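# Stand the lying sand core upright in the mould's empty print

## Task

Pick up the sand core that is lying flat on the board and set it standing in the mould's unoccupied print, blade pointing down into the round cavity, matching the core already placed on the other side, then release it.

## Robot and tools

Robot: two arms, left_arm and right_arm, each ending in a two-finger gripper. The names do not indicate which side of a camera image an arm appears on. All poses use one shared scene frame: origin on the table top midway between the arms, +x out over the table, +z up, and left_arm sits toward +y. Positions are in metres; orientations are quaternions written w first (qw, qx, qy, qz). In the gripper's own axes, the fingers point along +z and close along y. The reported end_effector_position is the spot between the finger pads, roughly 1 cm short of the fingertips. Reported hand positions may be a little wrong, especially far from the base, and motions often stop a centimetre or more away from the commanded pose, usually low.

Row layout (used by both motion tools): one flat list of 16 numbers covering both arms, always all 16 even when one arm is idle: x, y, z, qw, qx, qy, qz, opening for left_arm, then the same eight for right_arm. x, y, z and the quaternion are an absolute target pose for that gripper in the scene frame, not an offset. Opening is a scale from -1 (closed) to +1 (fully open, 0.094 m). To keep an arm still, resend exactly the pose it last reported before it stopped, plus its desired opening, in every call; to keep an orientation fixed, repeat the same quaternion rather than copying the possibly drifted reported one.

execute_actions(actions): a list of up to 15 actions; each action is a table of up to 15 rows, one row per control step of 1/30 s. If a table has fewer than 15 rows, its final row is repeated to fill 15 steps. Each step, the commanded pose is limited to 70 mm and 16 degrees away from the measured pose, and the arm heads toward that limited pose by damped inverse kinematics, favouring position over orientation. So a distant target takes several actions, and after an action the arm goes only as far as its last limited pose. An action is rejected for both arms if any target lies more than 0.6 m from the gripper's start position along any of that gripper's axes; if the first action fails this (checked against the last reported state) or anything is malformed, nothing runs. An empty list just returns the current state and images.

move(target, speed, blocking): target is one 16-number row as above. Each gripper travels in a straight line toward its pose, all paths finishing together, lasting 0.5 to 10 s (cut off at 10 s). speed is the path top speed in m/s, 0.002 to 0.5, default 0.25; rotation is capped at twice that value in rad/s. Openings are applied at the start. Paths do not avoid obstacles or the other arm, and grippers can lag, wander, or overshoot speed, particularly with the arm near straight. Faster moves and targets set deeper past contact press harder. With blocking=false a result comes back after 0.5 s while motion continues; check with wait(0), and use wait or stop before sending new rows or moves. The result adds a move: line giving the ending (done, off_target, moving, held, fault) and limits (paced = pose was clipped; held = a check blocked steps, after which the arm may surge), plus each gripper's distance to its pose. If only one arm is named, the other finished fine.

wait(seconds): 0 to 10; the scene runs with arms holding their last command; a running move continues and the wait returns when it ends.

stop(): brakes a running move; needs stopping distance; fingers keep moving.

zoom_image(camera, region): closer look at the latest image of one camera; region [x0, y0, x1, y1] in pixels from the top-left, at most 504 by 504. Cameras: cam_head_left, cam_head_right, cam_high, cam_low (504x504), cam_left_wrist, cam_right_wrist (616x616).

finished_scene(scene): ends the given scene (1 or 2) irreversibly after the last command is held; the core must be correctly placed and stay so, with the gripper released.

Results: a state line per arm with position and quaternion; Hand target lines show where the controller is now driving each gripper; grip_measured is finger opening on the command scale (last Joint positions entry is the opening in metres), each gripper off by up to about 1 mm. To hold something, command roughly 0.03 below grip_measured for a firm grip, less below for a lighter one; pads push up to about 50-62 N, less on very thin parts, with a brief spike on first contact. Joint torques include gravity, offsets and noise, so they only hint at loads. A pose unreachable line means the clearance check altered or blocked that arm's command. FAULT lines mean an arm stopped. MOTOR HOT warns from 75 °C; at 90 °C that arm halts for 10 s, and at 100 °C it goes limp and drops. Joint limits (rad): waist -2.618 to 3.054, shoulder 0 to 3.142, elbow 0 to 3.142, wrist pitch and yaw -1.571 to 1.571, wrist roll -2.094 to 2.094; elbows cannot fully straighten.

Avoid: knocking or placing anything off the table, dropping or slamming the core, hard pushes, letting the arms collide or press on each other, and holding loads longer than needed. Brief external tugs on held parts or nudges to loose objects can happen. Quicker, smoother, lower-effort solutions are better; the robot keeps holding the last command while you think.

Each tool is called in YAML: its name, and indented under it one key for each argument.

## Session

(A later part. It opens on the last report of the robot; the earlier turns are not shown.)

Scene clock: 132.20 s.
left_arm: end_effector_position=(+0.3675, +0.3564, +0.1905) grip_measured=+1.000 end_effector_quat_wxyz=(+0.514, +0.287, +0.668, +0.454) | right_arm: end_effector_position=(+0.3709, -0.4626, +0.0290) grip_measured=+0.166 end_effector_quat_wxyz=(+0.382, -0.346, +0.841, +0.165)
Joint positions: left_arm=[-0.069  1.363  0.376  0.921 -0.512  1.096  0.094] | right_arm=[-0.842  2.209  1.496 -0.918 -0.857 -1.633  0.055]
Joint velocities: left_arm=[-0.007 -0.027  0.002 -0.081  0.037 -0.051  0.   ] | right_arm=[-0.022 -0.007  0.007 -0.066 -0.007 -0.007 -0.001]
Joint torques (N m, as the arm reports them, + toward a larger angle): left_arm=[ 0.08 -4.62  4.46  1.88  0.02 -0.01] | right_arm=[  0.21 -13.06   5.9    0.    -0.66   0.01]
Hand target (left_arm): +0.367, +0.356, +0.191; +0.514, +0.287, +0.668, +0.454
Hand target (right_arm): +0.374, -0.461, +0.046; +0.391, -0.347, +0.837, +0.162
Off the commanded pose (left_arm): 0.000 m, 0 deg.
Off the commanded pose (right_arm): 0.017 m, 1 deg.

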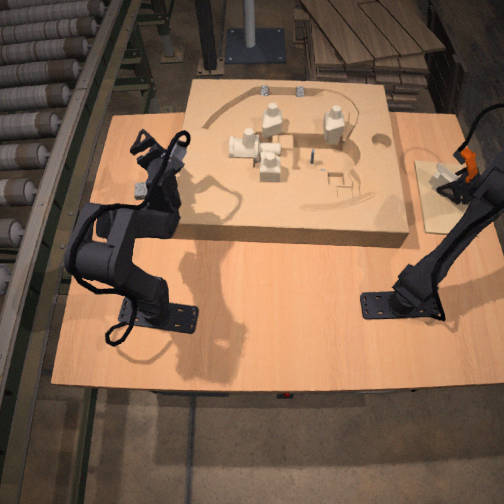

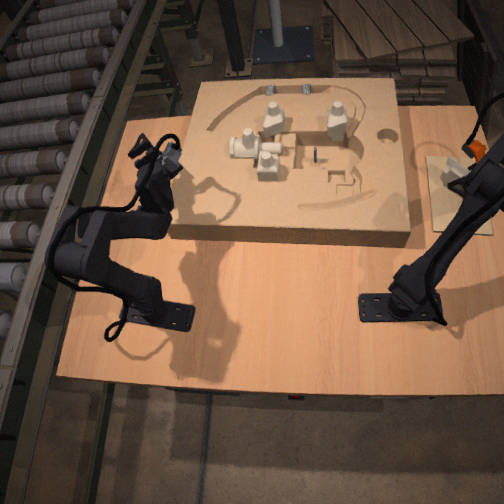

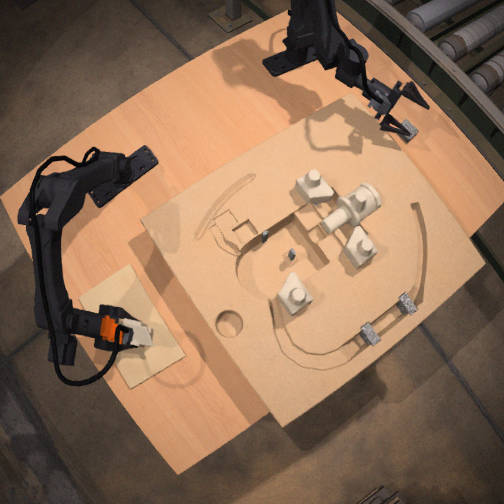

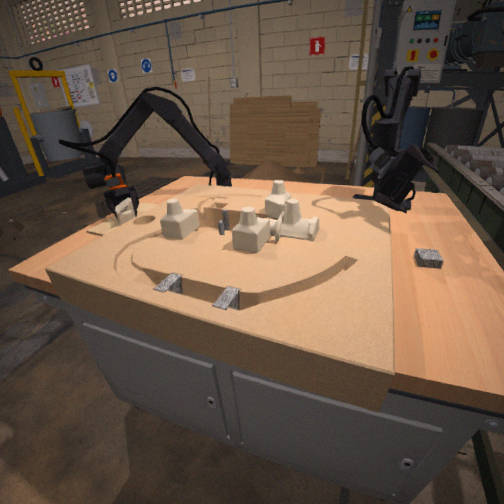

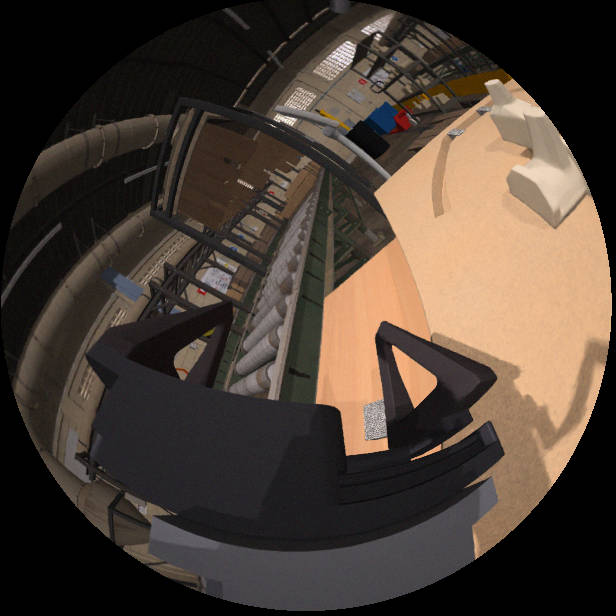

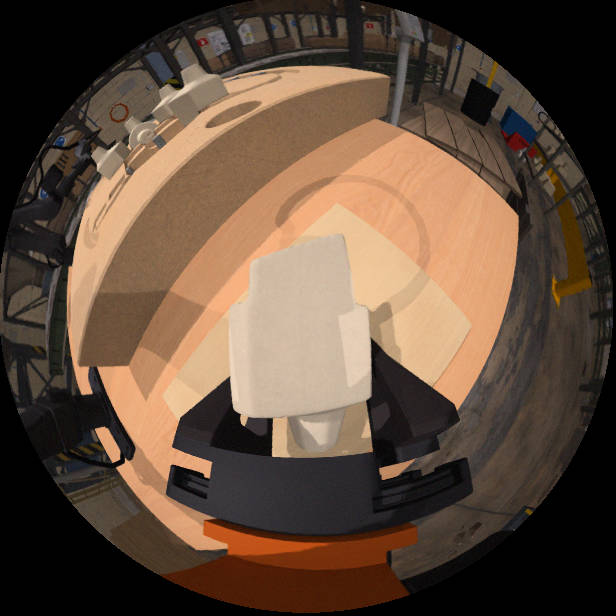

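move:
  target: [0.3675,0.3564,0.1905,0.514,0.287,0.668,0.454,1,0.37,-0.46,0.17,0.391,-0.347,0.837,0.162,0.12]
  speed: 0.12

move:
  target: [0.3675,0.3564,0.1905,0.514,0.287,0.668,0.454,1,0.34,-0.43,0.19,0.2,0.1,0.97,0,0.12]
  speed: 0.25

move:
  target: [0.3675,0.3564,0.1905,0.514,0.287,0.668,0.454,1,0.30,-0.40,0.19,0,0.574,0.819,0,0.12]
  speed: 0.25

Scene clock: 160.10 s.
left_arm: end_effector_position=(+0.3675, +0.3564, +0.1905) grip_measured=+1.000 end_effector_quat_wxyz=(+0.514, +0.287, +0.668, +0.454) | right_arm: end_effector_position=(+0.3633, -0.4621, +0.1380) grip_measured=+0.166 end_effector_quat_wxyz=(+0.356, -0.342, +0.852, +0.177)
Joint positions: left_arm=[-0.069  1.363  0.376  0.921 -0.512  1.096  0.094] | right_arm=[-0.842  2.1    1.794 -1.368 -0.812 -1.633  0.055]
Joint velocities: left_arm=[-0.012  0.002 -0.017  0.066  0.007 -0.022  0.   ] | right_arm=[ 0.012  0.002 -0.032 -0.066 -0.095  0.037 -0.001]
Joint torques (N m, as the arm reports them, + toward a larger angle): left_arm=[ 0.03 -4.7   4.49  1.87 -0.02  0.  ] | right_arm=[ -0.3  -13.18   8.2   -0.01  -1.12  -0.09]
Hand target (left_arm): +0.367, +0.356, +0.190; +0.514, +0.287, +0.668, +0.454
Hand target (right_arm): +0.370, -0.460, +0.169; +0.391, -0.347, +0.837, +0.161
Off the commanded pose (left_arm): 0.000 m, 0 deg.
Off the commanded pose (right_arm): 0.033 m, 5 deg.
move: off_target (right_arm)

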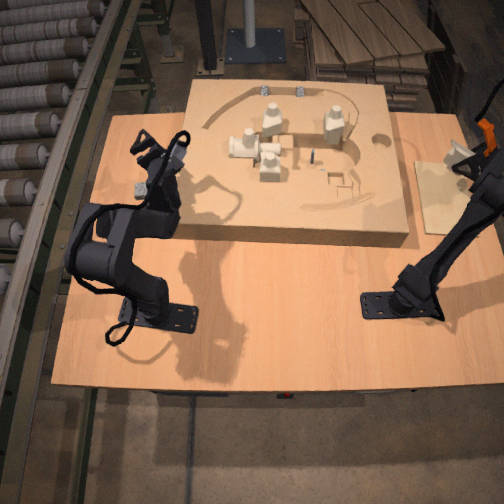

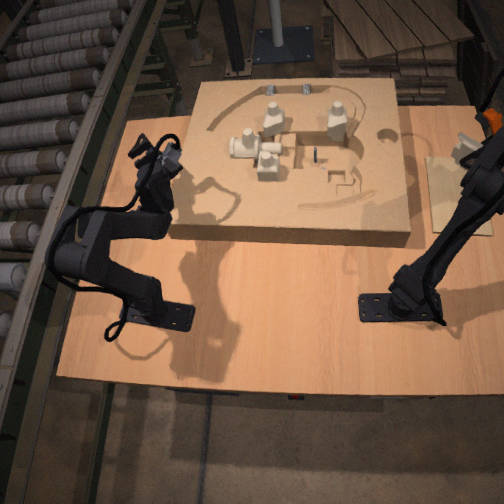

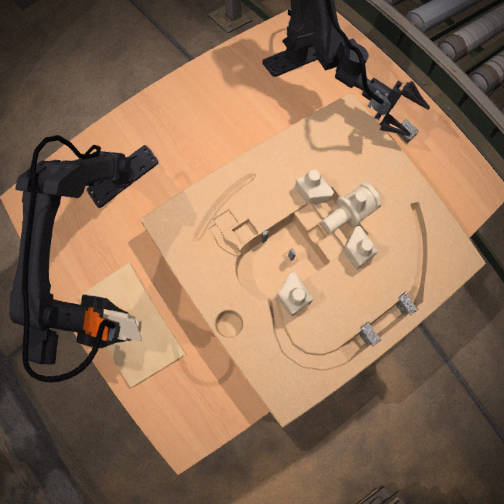

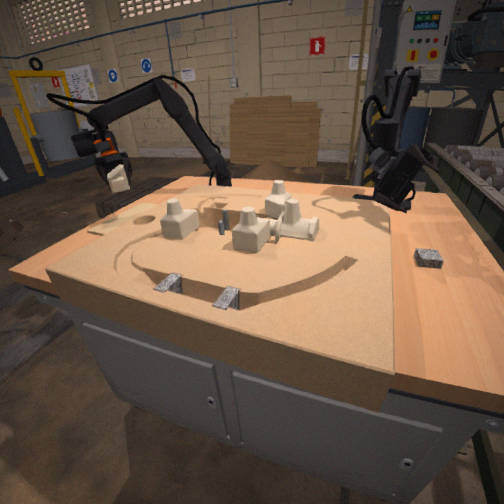

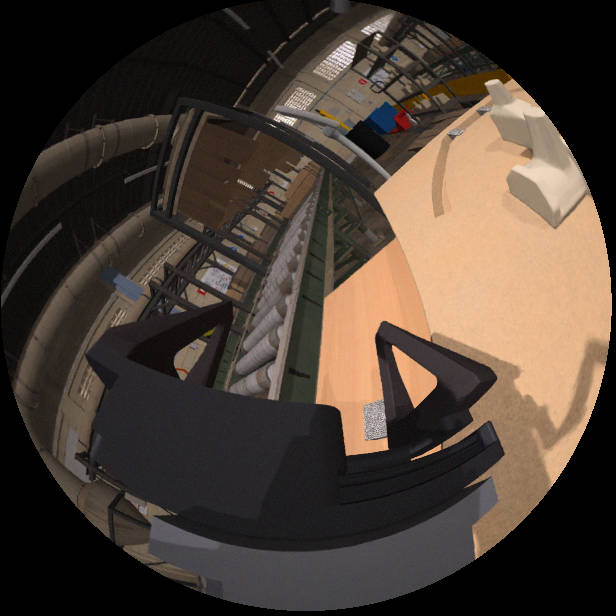

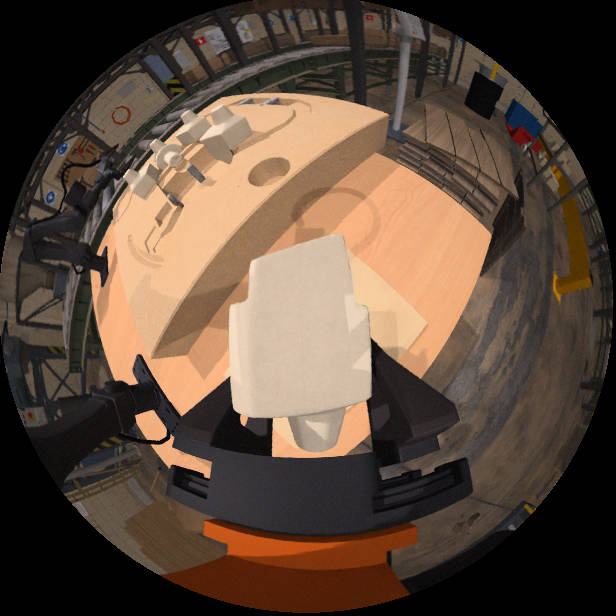

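Scene clock: 162.80 s.
left_arm: end_effector_position=(+0.3675, +0.3564, +0.1905) grip_measured=+1.000 end_effector_quat_wxyz=(+0.514, +0.287, +0.668, +0.454) | right_arm: end_effector_position=(+0.3293, -0.4263, +0.1579) grip_measured=+0.165 end_effector_quat_wxyz=(+0.149, +0.100, +0.984, +0.019)
Joint positions: left_arm=[-0.069  1.363  0.376  0.921 -0.512  1.096  0.094] | right_arm=[-0.555  1.663  1.481 -1.132 -0.16  -0.315  0.055]
Joint velocities: left_arm=[ 0.002  0.007  0.002 -0.037 -0.037  0.051  0.   ] | right_arm=[-0.007 -0.002 -0.012 -0.051  0.066  0.066  0.001]
Joint torques (N m, as the arm reports them, + toward a larger angle): left_arm=[ 0.04 -4.7   4.5   1.89  0.   -0.02] | right_arm=[  0.52 -10.62   8.87   1.05  -0.16   0.04]
Hand target (left_arm): +0.367, +0.356, +0.190; +0.514, +0.287, +0.668, +0.454
Hand target (right_arm): +0.339, -0.428, +0.189; +0.196, +0.096, +0.976, +0.002
Off the commanded pose (left_arm): 0.000 m, 0 deg.
Off the commanded pose (right_arm): 0.034 m, 6 deg.
move: off_target (right_arm)

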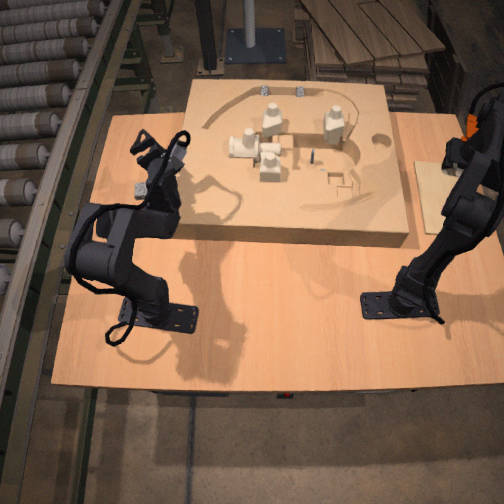

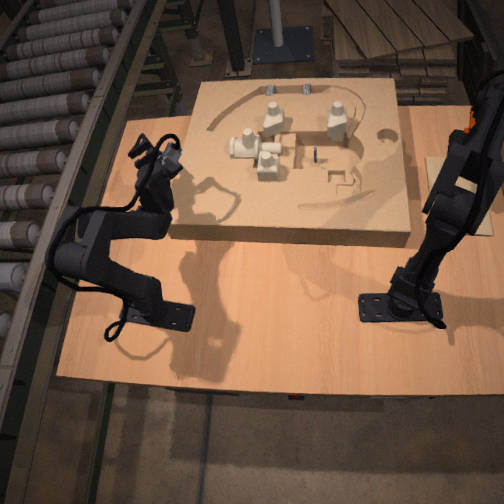

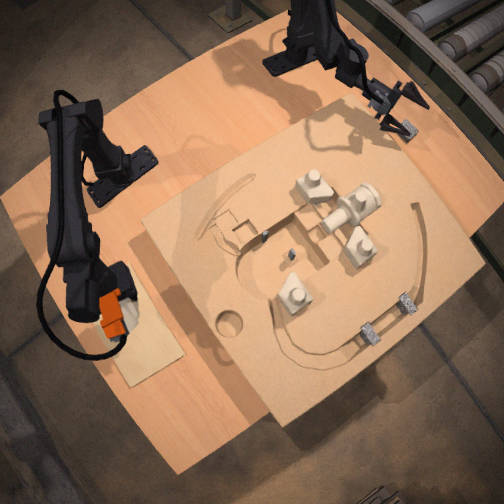

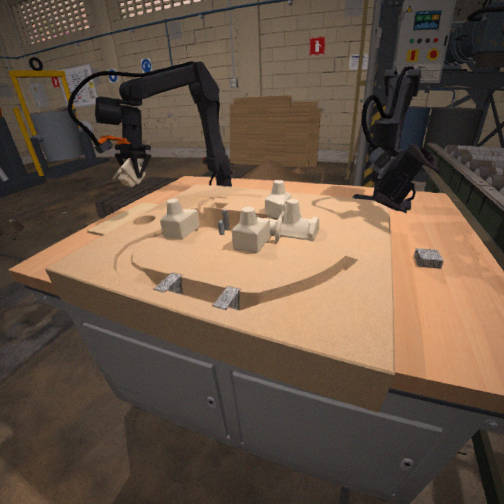

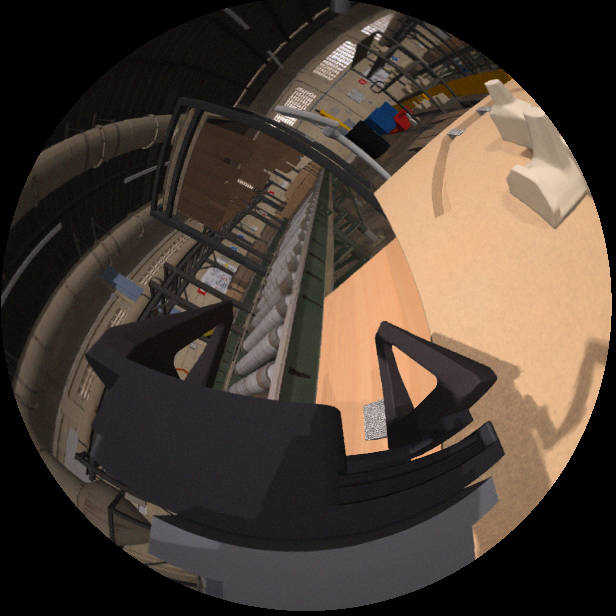

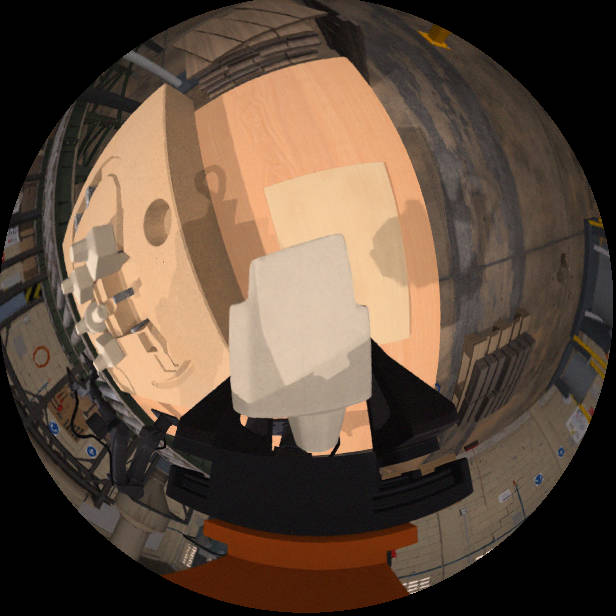

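Scene clock: 165.50 s.
left_arm: end_effector_position=(+0.3675, +0.3564, +0.1905) grip_measured=+1.000 end_effector_quat_wxyz=(+0.514, +0.287, +0.668, +0.454) | right_arm: end_effector_position=(+0.2948, -0.3977, +0.1788) grip_measured=+0.165 end_effector_quat_wxyz=(-0.014, +0.574, +0.819, +0.006)
Joint positions: left_arm=[-0.069  1.363  0.376  0.921 -0.512  1.096  0.094] | right_arm=[-0.453  1.783  1.744 -1.557 -0.017  0.787  0.055]
Joint velocities: left_arm=[ 0.007 -0.007 -0.022 -0.037 -0.081 -0.037  0.   ] | right_arm=[-0.017 -0.002  0.007 -0.095  0.022  0.066  0.001]
Joint torques (N m, as the arm reports them, + toward a larger angle): left_arm=[ 0.15 -4.73  4.62  1.89  0.    0.02] | right_arm=[ 0.69 -7.51  8.27  0.21  0.16  0.06]
Hand target (left_arm): +0.367, +0.356, +0.190; +0.514, +0.287, +0.668, +0.454
Hand target (right_arm): +0.300, -0.400, +0.190; +0.004, +0.575, +0.818, +0.002
Off the commanded pose (left_arm): 0.000 m, 0 deg.
Off the commanded pose (right_arm): 0.013 m, 2 deg.
joint sent to its limit (right arm) — the command would take joint 4 (wrist pitch) past its lower limit, so that joint was sent only as far as its limit.
move: off_target (right_arm)

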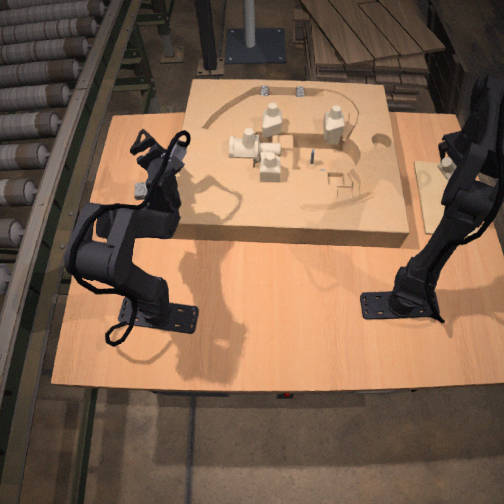

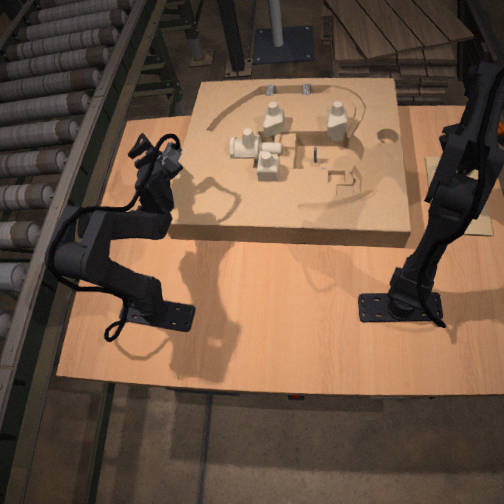

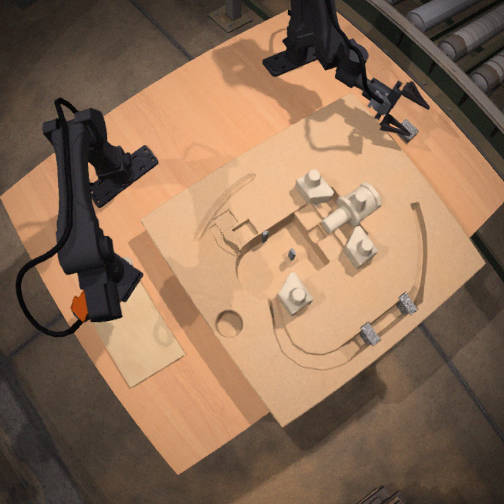

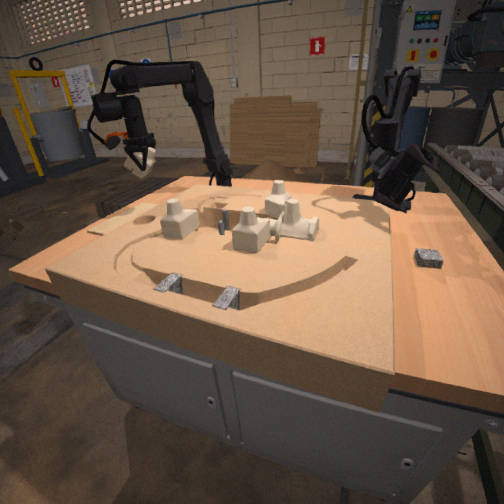

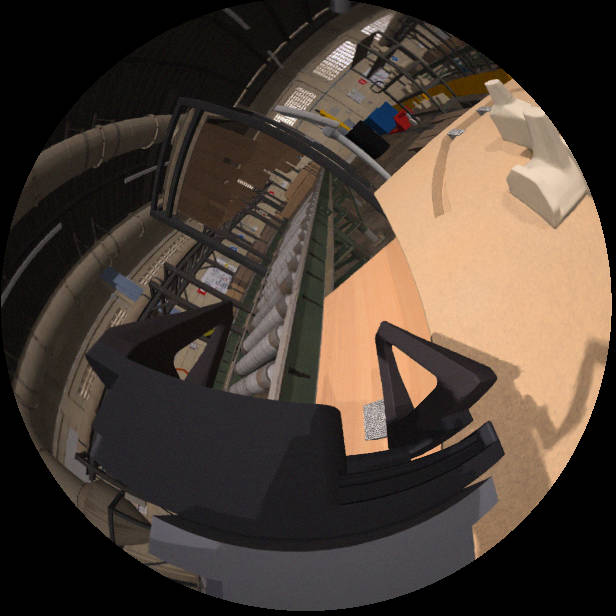

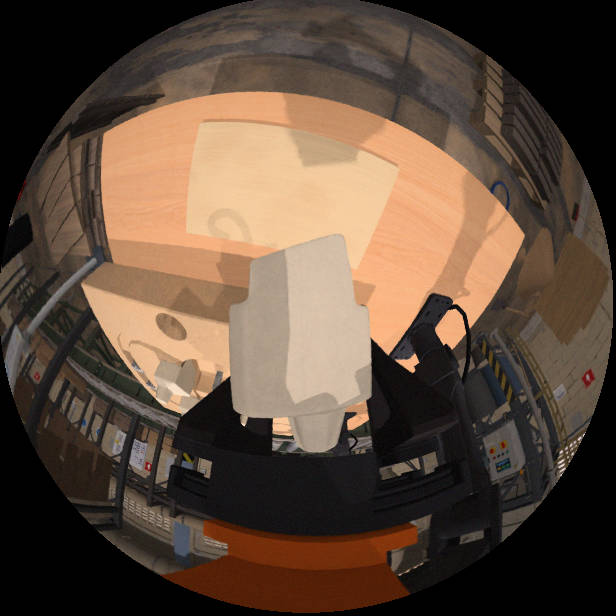

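move:
  target: [0.3675,0.3564,0.1905,0.514,0.287,0.668,0.454,1,0.29,-0.34,0.18,-0.201,0.768,0.537,0.288,0.12]
  speed: 0.25

Scene clock: 169.50 s.
left_arm: end_effector_position=(+0.3675, +0.3564, +0.1905) grip_measured=+1.000 end_effector_quat_wxyz=(+0.514, +0.287, +0.668, +0.454) | right_arm: end_effector_position=(+0.2911, -0.3464, +0.1644) grip_measured=+0.165 end_effector_quat_wxyz=(-0.198, +0.771, +0.542, +0.269)
Joint positions: left_arm=[-0.069  1.363  0.376  0.921 -0.512  1.096  0.094] | right_arm=[-0.659  1.783  1.52  -1.557 -0.641  1.191  0.055]
Joint velocities: left_arm=[-0.007 -0.002 -0.012 -0.022 -0.037  0.022  0.   ] | right_arm=[-0.002 -0.002 -0.007 -0.037 -0.007  0.022  0.001]
Joint torques (N m, as the arm reports them, + toward a larger angle): left_arm=[ 0.07 -4.61  4.54  1.9  -0.03 -0.03] | right_arm=[ -0.66 -10.99   4.9   -0.19  -0.81   0.06]
Hand target (left_arm): +0.367, +0.356, +0.191; +0.514, +0.287, +0.668, +0.454
Hand target (right_arm): +0.291, -0.341, +0.181; -0.188, +0.770, +0.535, +0.293
Off the commanded pose (left_arm): 0.000 m, 0 deg.
Off the commanded pose (right_arm): 0.017 m, 2 deg.
joint sent to its limit (right arm) — the command would take joint 4 (wrist pitch) past its lower limit, so that joint was sent only as far as its limit.
move: off_target (right_arm)

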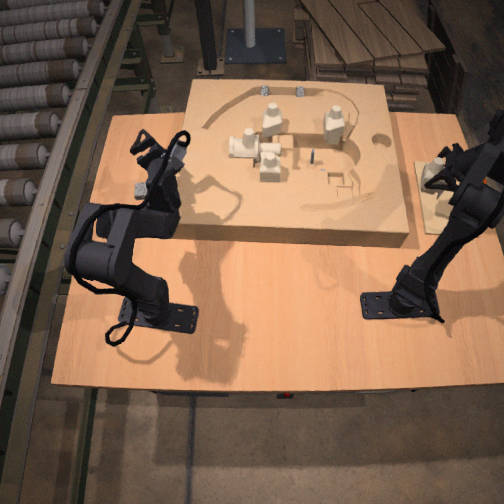

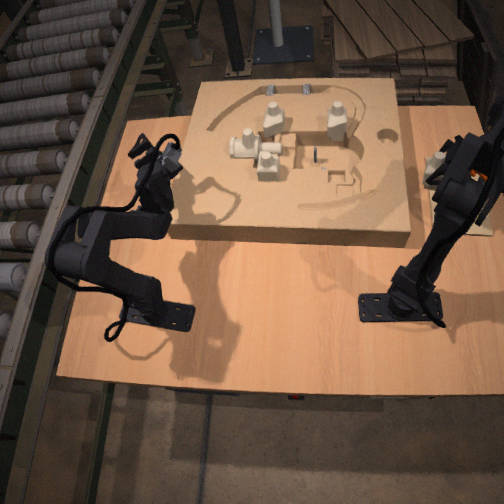

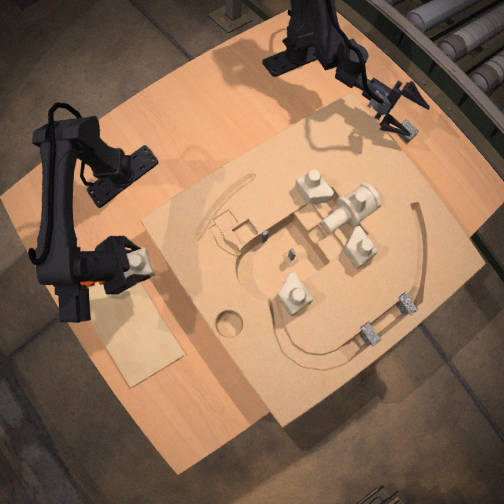

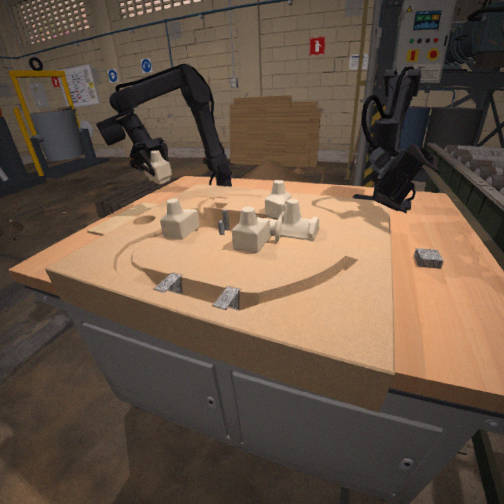

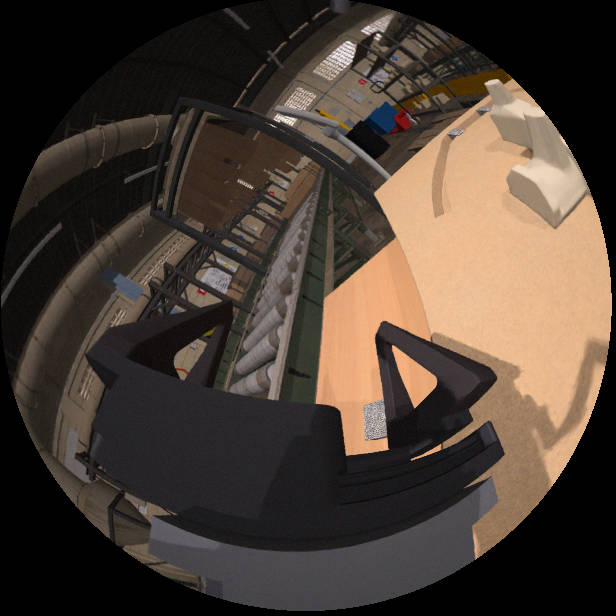

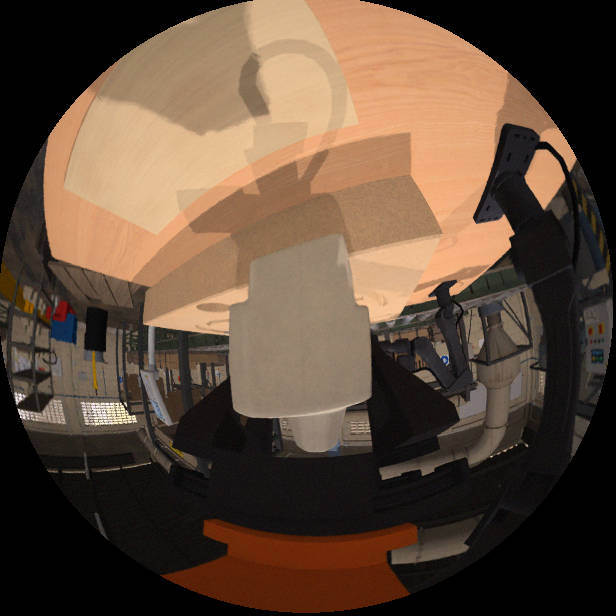

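Reachable. Checking the core's attitude.

zoom_image:
  camera: "cam_low"
  region: [90,120,210,240]

zoom_image:
  camera: "cam_head_left"
  region: [370,120,504,254]

Region (90, 120, 210, 240) of cam_low's 504x504 image, scaled by 4.200, with more detail than that image has.

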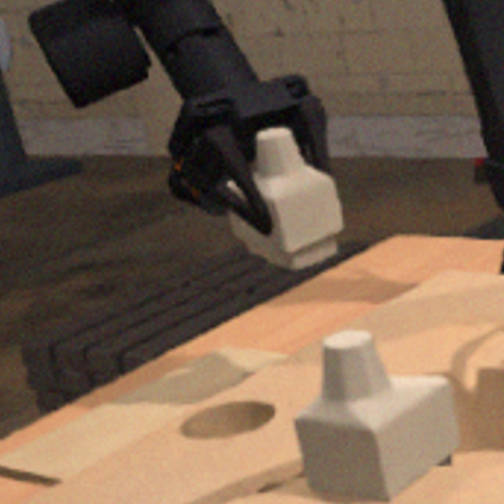

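Region (370, 120, 504, 254) of cam_head_left's 504x504 image, scaled by 3.761, with more detail than that image has.

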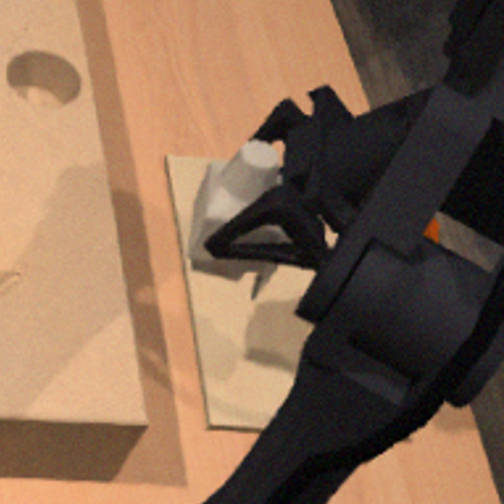

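execute_actions:
  actions:
    - [[0.3675,0.3564,0.1905,0.514,0.287,0.668,0.454,1,0.291,-0.335,0.181,-0.201,0.768,0.537,0.288,0.12],[0.3675,0.3564,0.1905,0.514,0.287,0.668,0.454,1,0.291,-0.33,0.181,-0.201,0.768,0.537,0.288,0.12],[0.3675,0.3564,0.1905,0.514,0.287,0.668,0.454,1,0.291,-0.325,0.181,-0.201,0.768,0.537,0.288,0.12],[0.3675,0.3564,0.1905,0.514,0.287,0.668,0.454,1,0.291,-0.32,0.18,-0.201,0.768,0.537,0.288,0.12]]
    - [[0.3675,0.3564,0.1905,0.514,0.287,0.668,0.454,1,0.291,-0.315,0.179,-0.201,0.768,0.537,0.288,0.12],[0.3675,0.3564,0.1905,0.514,0.287,0.668,0.454,1,0.291,-0.31,0.178,-0.201,0.768,0.537,0.288,0.12],[0.3675,0.3564,0.1905,0.514,0.287,0.668,0.454,1,0.291,-0.305,0.177,-0.201,0.768,0.537,0.288,0.12],[0.3675,0.3564,0.1905,0.514,0.287,0.668,0.454,1,0.291,-0.30,0.176,-0.201,0.768,0.537,0.288,0.12]]
    - [[0.3675,0.3564,0.1905,0.514,0.287,0.668,0.454,1,0.291,-0.30,0.17,-0.201,0.768,0.537,0.288,0.12]]
    - [[0.3675,0.3564,0.1905,0.514,0.287,0.668,0.454,1,0.291,-0.30,0.165,-0.201,0.768,0.537,0.288,0.12]]

zoom_image:
  camera: "cam_low"
  region: [110,130,210,230]

zoom_image:
  camera: "cam_head_left"
  region: [370,140,470,240]

Scene clock: 180.63 s.
left_arm: end_effector_position=(+0.3675, +0.3564, +0.1905) grip_measured=+1.000 end_effector_quat_wxyz=(+0.514, +0.287, +0.668, +0.454) | right_arm: end_effector_position=(+0.2906, -0.3070, +0.1519) grip_measured=+0.165 end_effector_quat_wxyz=(-0.205, +0.771, +0.540, +0.266)
Joint positions: left_arm=[-0.069  1.363  0.376  0.921 -0.512  1.096  0.094] | right_arm=[-0.551  1.693  1.366 -1.428 -0.664  1.322  0.055]
Joint velocities: left_arm=[-0.002 -0.002  0.002 -0.081  0.037  0.022  0.   ] | right_arm=[ 0.002  0.002 -0.012 -0.007 -0.11  -0.007 -0.001]
Joint torques (N m, as the arm reports them, + toward a larger angle): left_arm=[ 0.14 -4.59  4.56  1.88 -0.03 -0.03] | right_arm=[ 0.11 -9.53  5.06 -0.03 -0.81  0.06]
Hand target (left_arm): +0.367, +0.356, +0.190; +0.514, +0.287, +0.668, +0.454
Hand target (right_arm): +0.291, -0.300, +0.165; -0.201, +0.767, +0.537, +0.287
Off the commanded pose (left_arm): 0.000 m, 0 deg.
Off the commanded pose (right_arm): 0.015 m, 3 deg.

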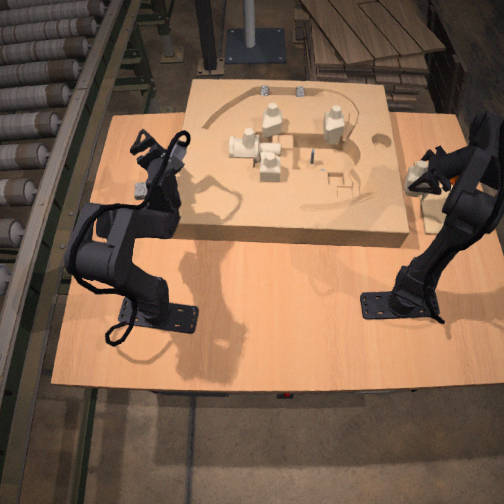

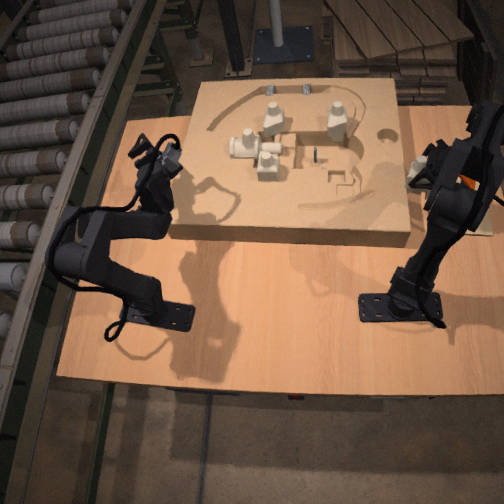

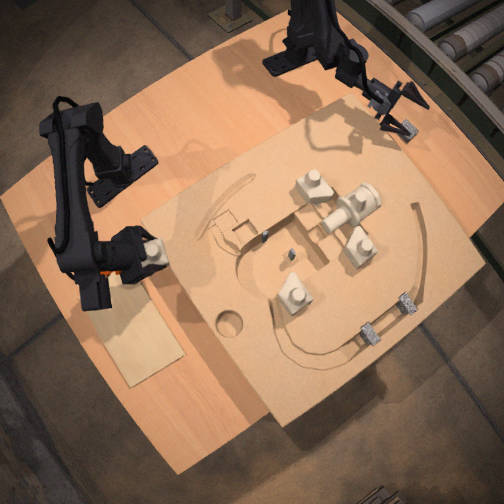

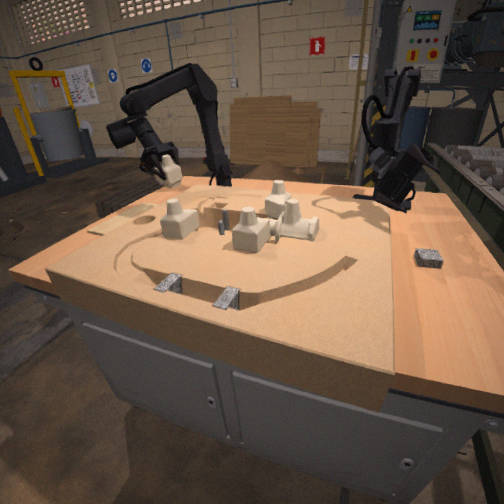

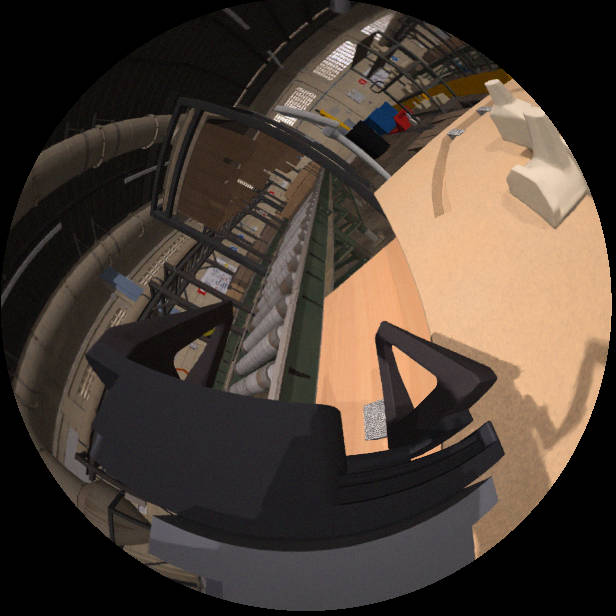

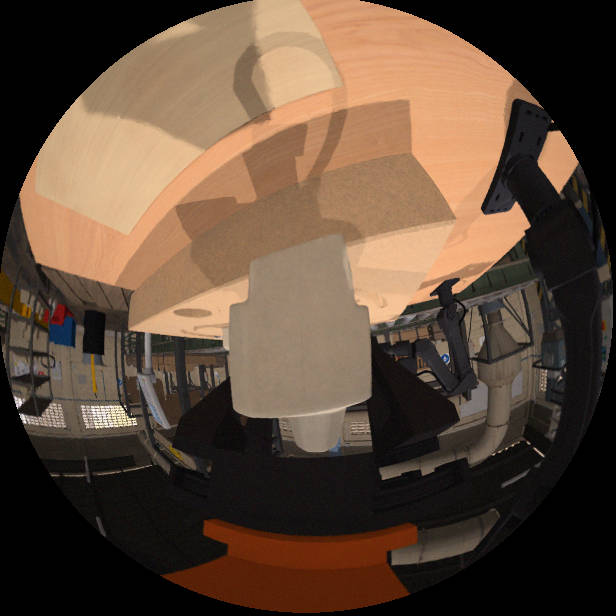

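Region (110, 130, 210, 230) of cam_low's 504x504 image, scaled by 5.040, with more detail than that image has.

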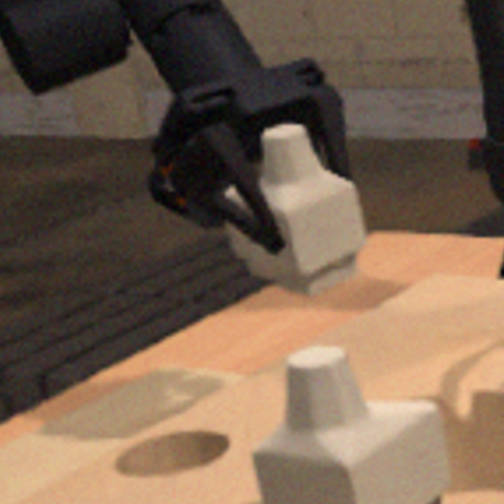

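Region (370, 140, 470, 240) of cam_head_left's 504x504 image, scaled by 5.040, with more detail than that image has.

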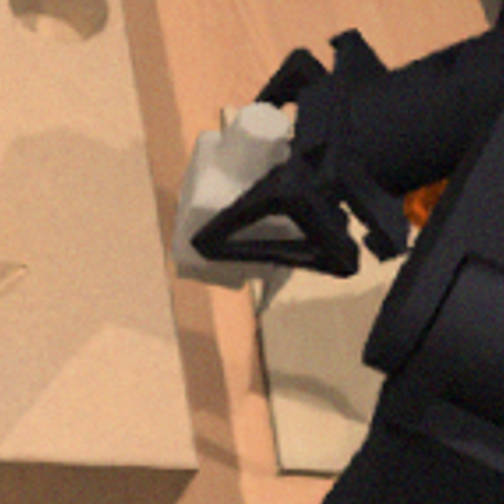

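execute_actions:
  actions:
    - [[0.3675,0.3564,0.1905,0.514,0.287,0.668,0.454,1,0.291,-0.295,0.164,-0.21,0.765,0.535,0.295,0.12],[0.3675,0.3564,0.1905,0.514,0.287,0.668,0.454,1,0.291,-0.29,0.163,-0.21,0.765,0.535,0.295,0.12],[0.3675,0.3564,0.1905,0.514,0.287,0.668,0.454,1,0.291,-0.285,0.162,-0.21,0.765,0.535,0.295,0.12],[0.3675,0.3564,0.1905,0.514,0.287,0.668,0.454,1,0.291,-0.28,0.161,-0.21,0.765,0.535,0.295,0.12]]
    - [[0.3675,0.3564,0.1905,0.514,0.287,0.668,0.454,1,0.291,-0.28,0.156,-0.21,0.765,0.535,0.295,0.12]]
    - [[0.3675,0.3564,0.1905,0.514,0.287,0.668,0.454,1,0.291,-0.28,0.151,-0.21,0.765,0.535,0.295,0.12]]

zoom_image:
  camera: "cam_low"
  region: [110,130,210,230]

zoom_image:
  camera: "cam_head_left"
  region: [370,140,470,240]

Scene clock: 188.73 s.
left_arm: end_effector_position=(+0.3675, +0.3564, +0.1905) grip_measured=+1.000 end_effector_quat_wxyz=(+0.514, +0.287, +0.668, +0.454) | right_arm: end_effector_position=(+0.2899, -0.2872, +0.1378) grip_measured=+0.165 end_effector_quat_wxyz=(-0.212, +0.769, +0.538, +0.272)
Joint positions: left_arm=[-0.069  1.363  0.376  0.921 -0.512  1.096  0.094] | right_arm=[-0.5    1.659  1.265 -1.332 -0.69   1.383  0.055]
Joint velocities: left_arm=[-0.007  0.027 -0.002  0.022 -0.022  0.066  0.   ] | right_arm=[ 0.002  0.002 -0.002 -0.081 -0.037  0.007  0.   ]
Joint torques (N m, as the arm reports them, + toward a larger angle): left_arm=[ 0.03 -4.69  4.52  1.9  -0.02 -0.03] | right_arm=[ 0.23 -9.1   5.05  0.07 -0.85  0.08]
Hand target (left_arm): +0.367, +0.356, +0.191; +0.514, +0.287, +0.668, +0.454
Hand target (right_arm): +0.291, -0.280, +0.151; -0.210, +0.764, +0.535, +0.294
Off the commanded pose (left_arm): 0.000 m, 0 deg.
Off the commanded pose (right_arm): 0.015 m, 3 deg.

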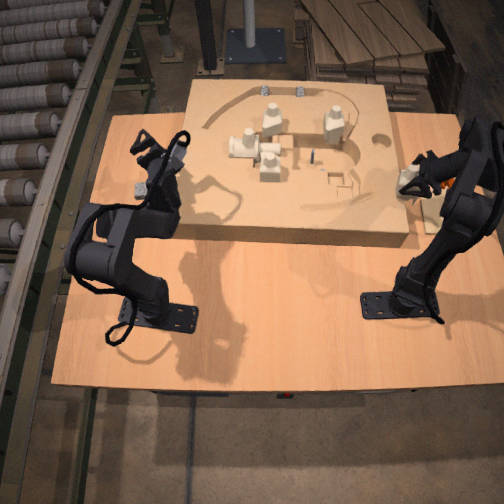

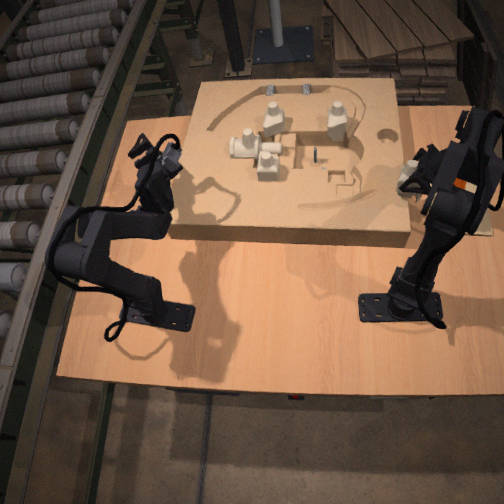

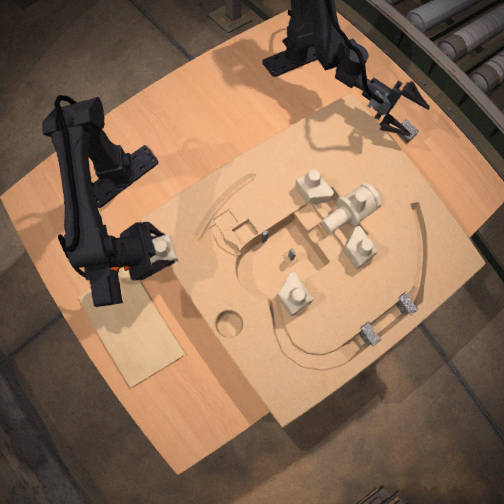

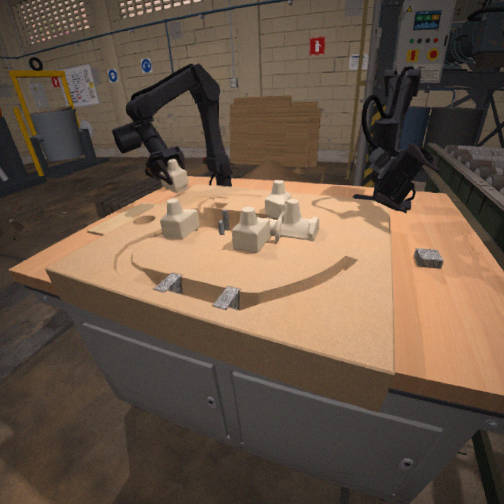

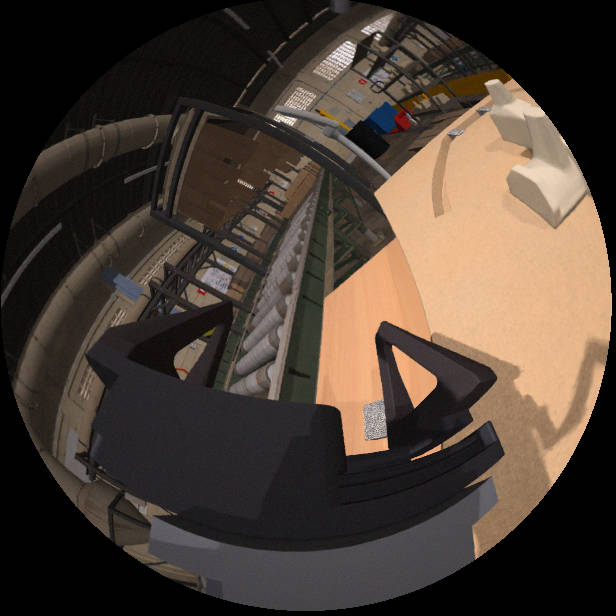

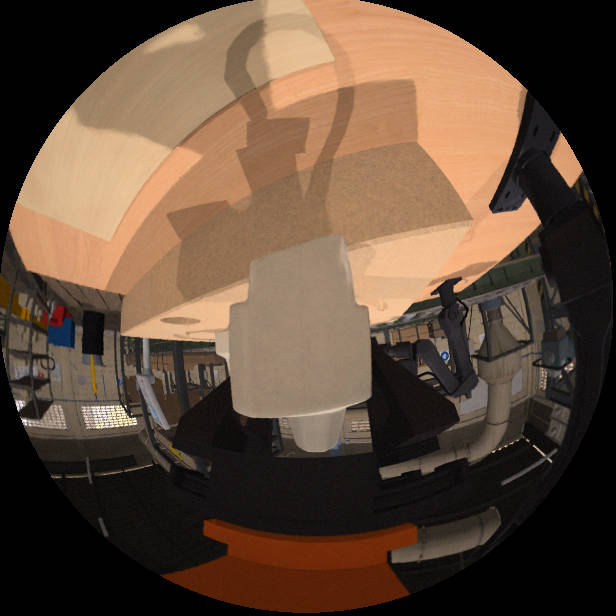

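Region (110, 130, 210, 230) of cam_low's 504x504 image, scaled by 5.040, with more detail than that image has.

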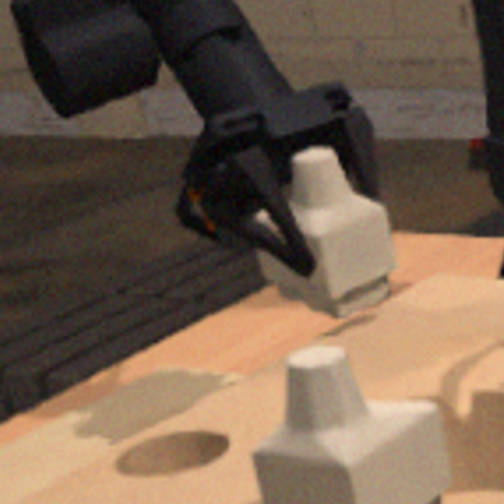

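Region (370, 140, 470, 240) of cam_head_left's 504x504 image, scaled by 5.040, with more detail than that image has.

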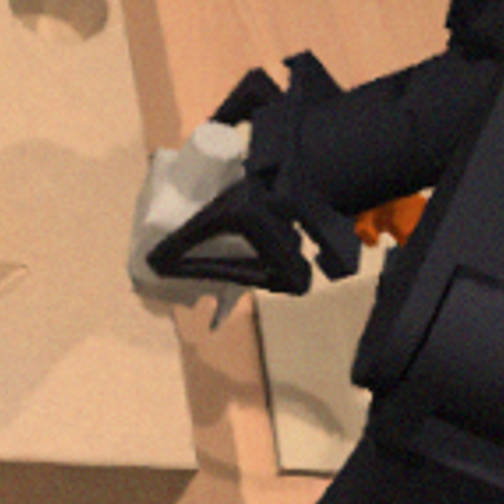

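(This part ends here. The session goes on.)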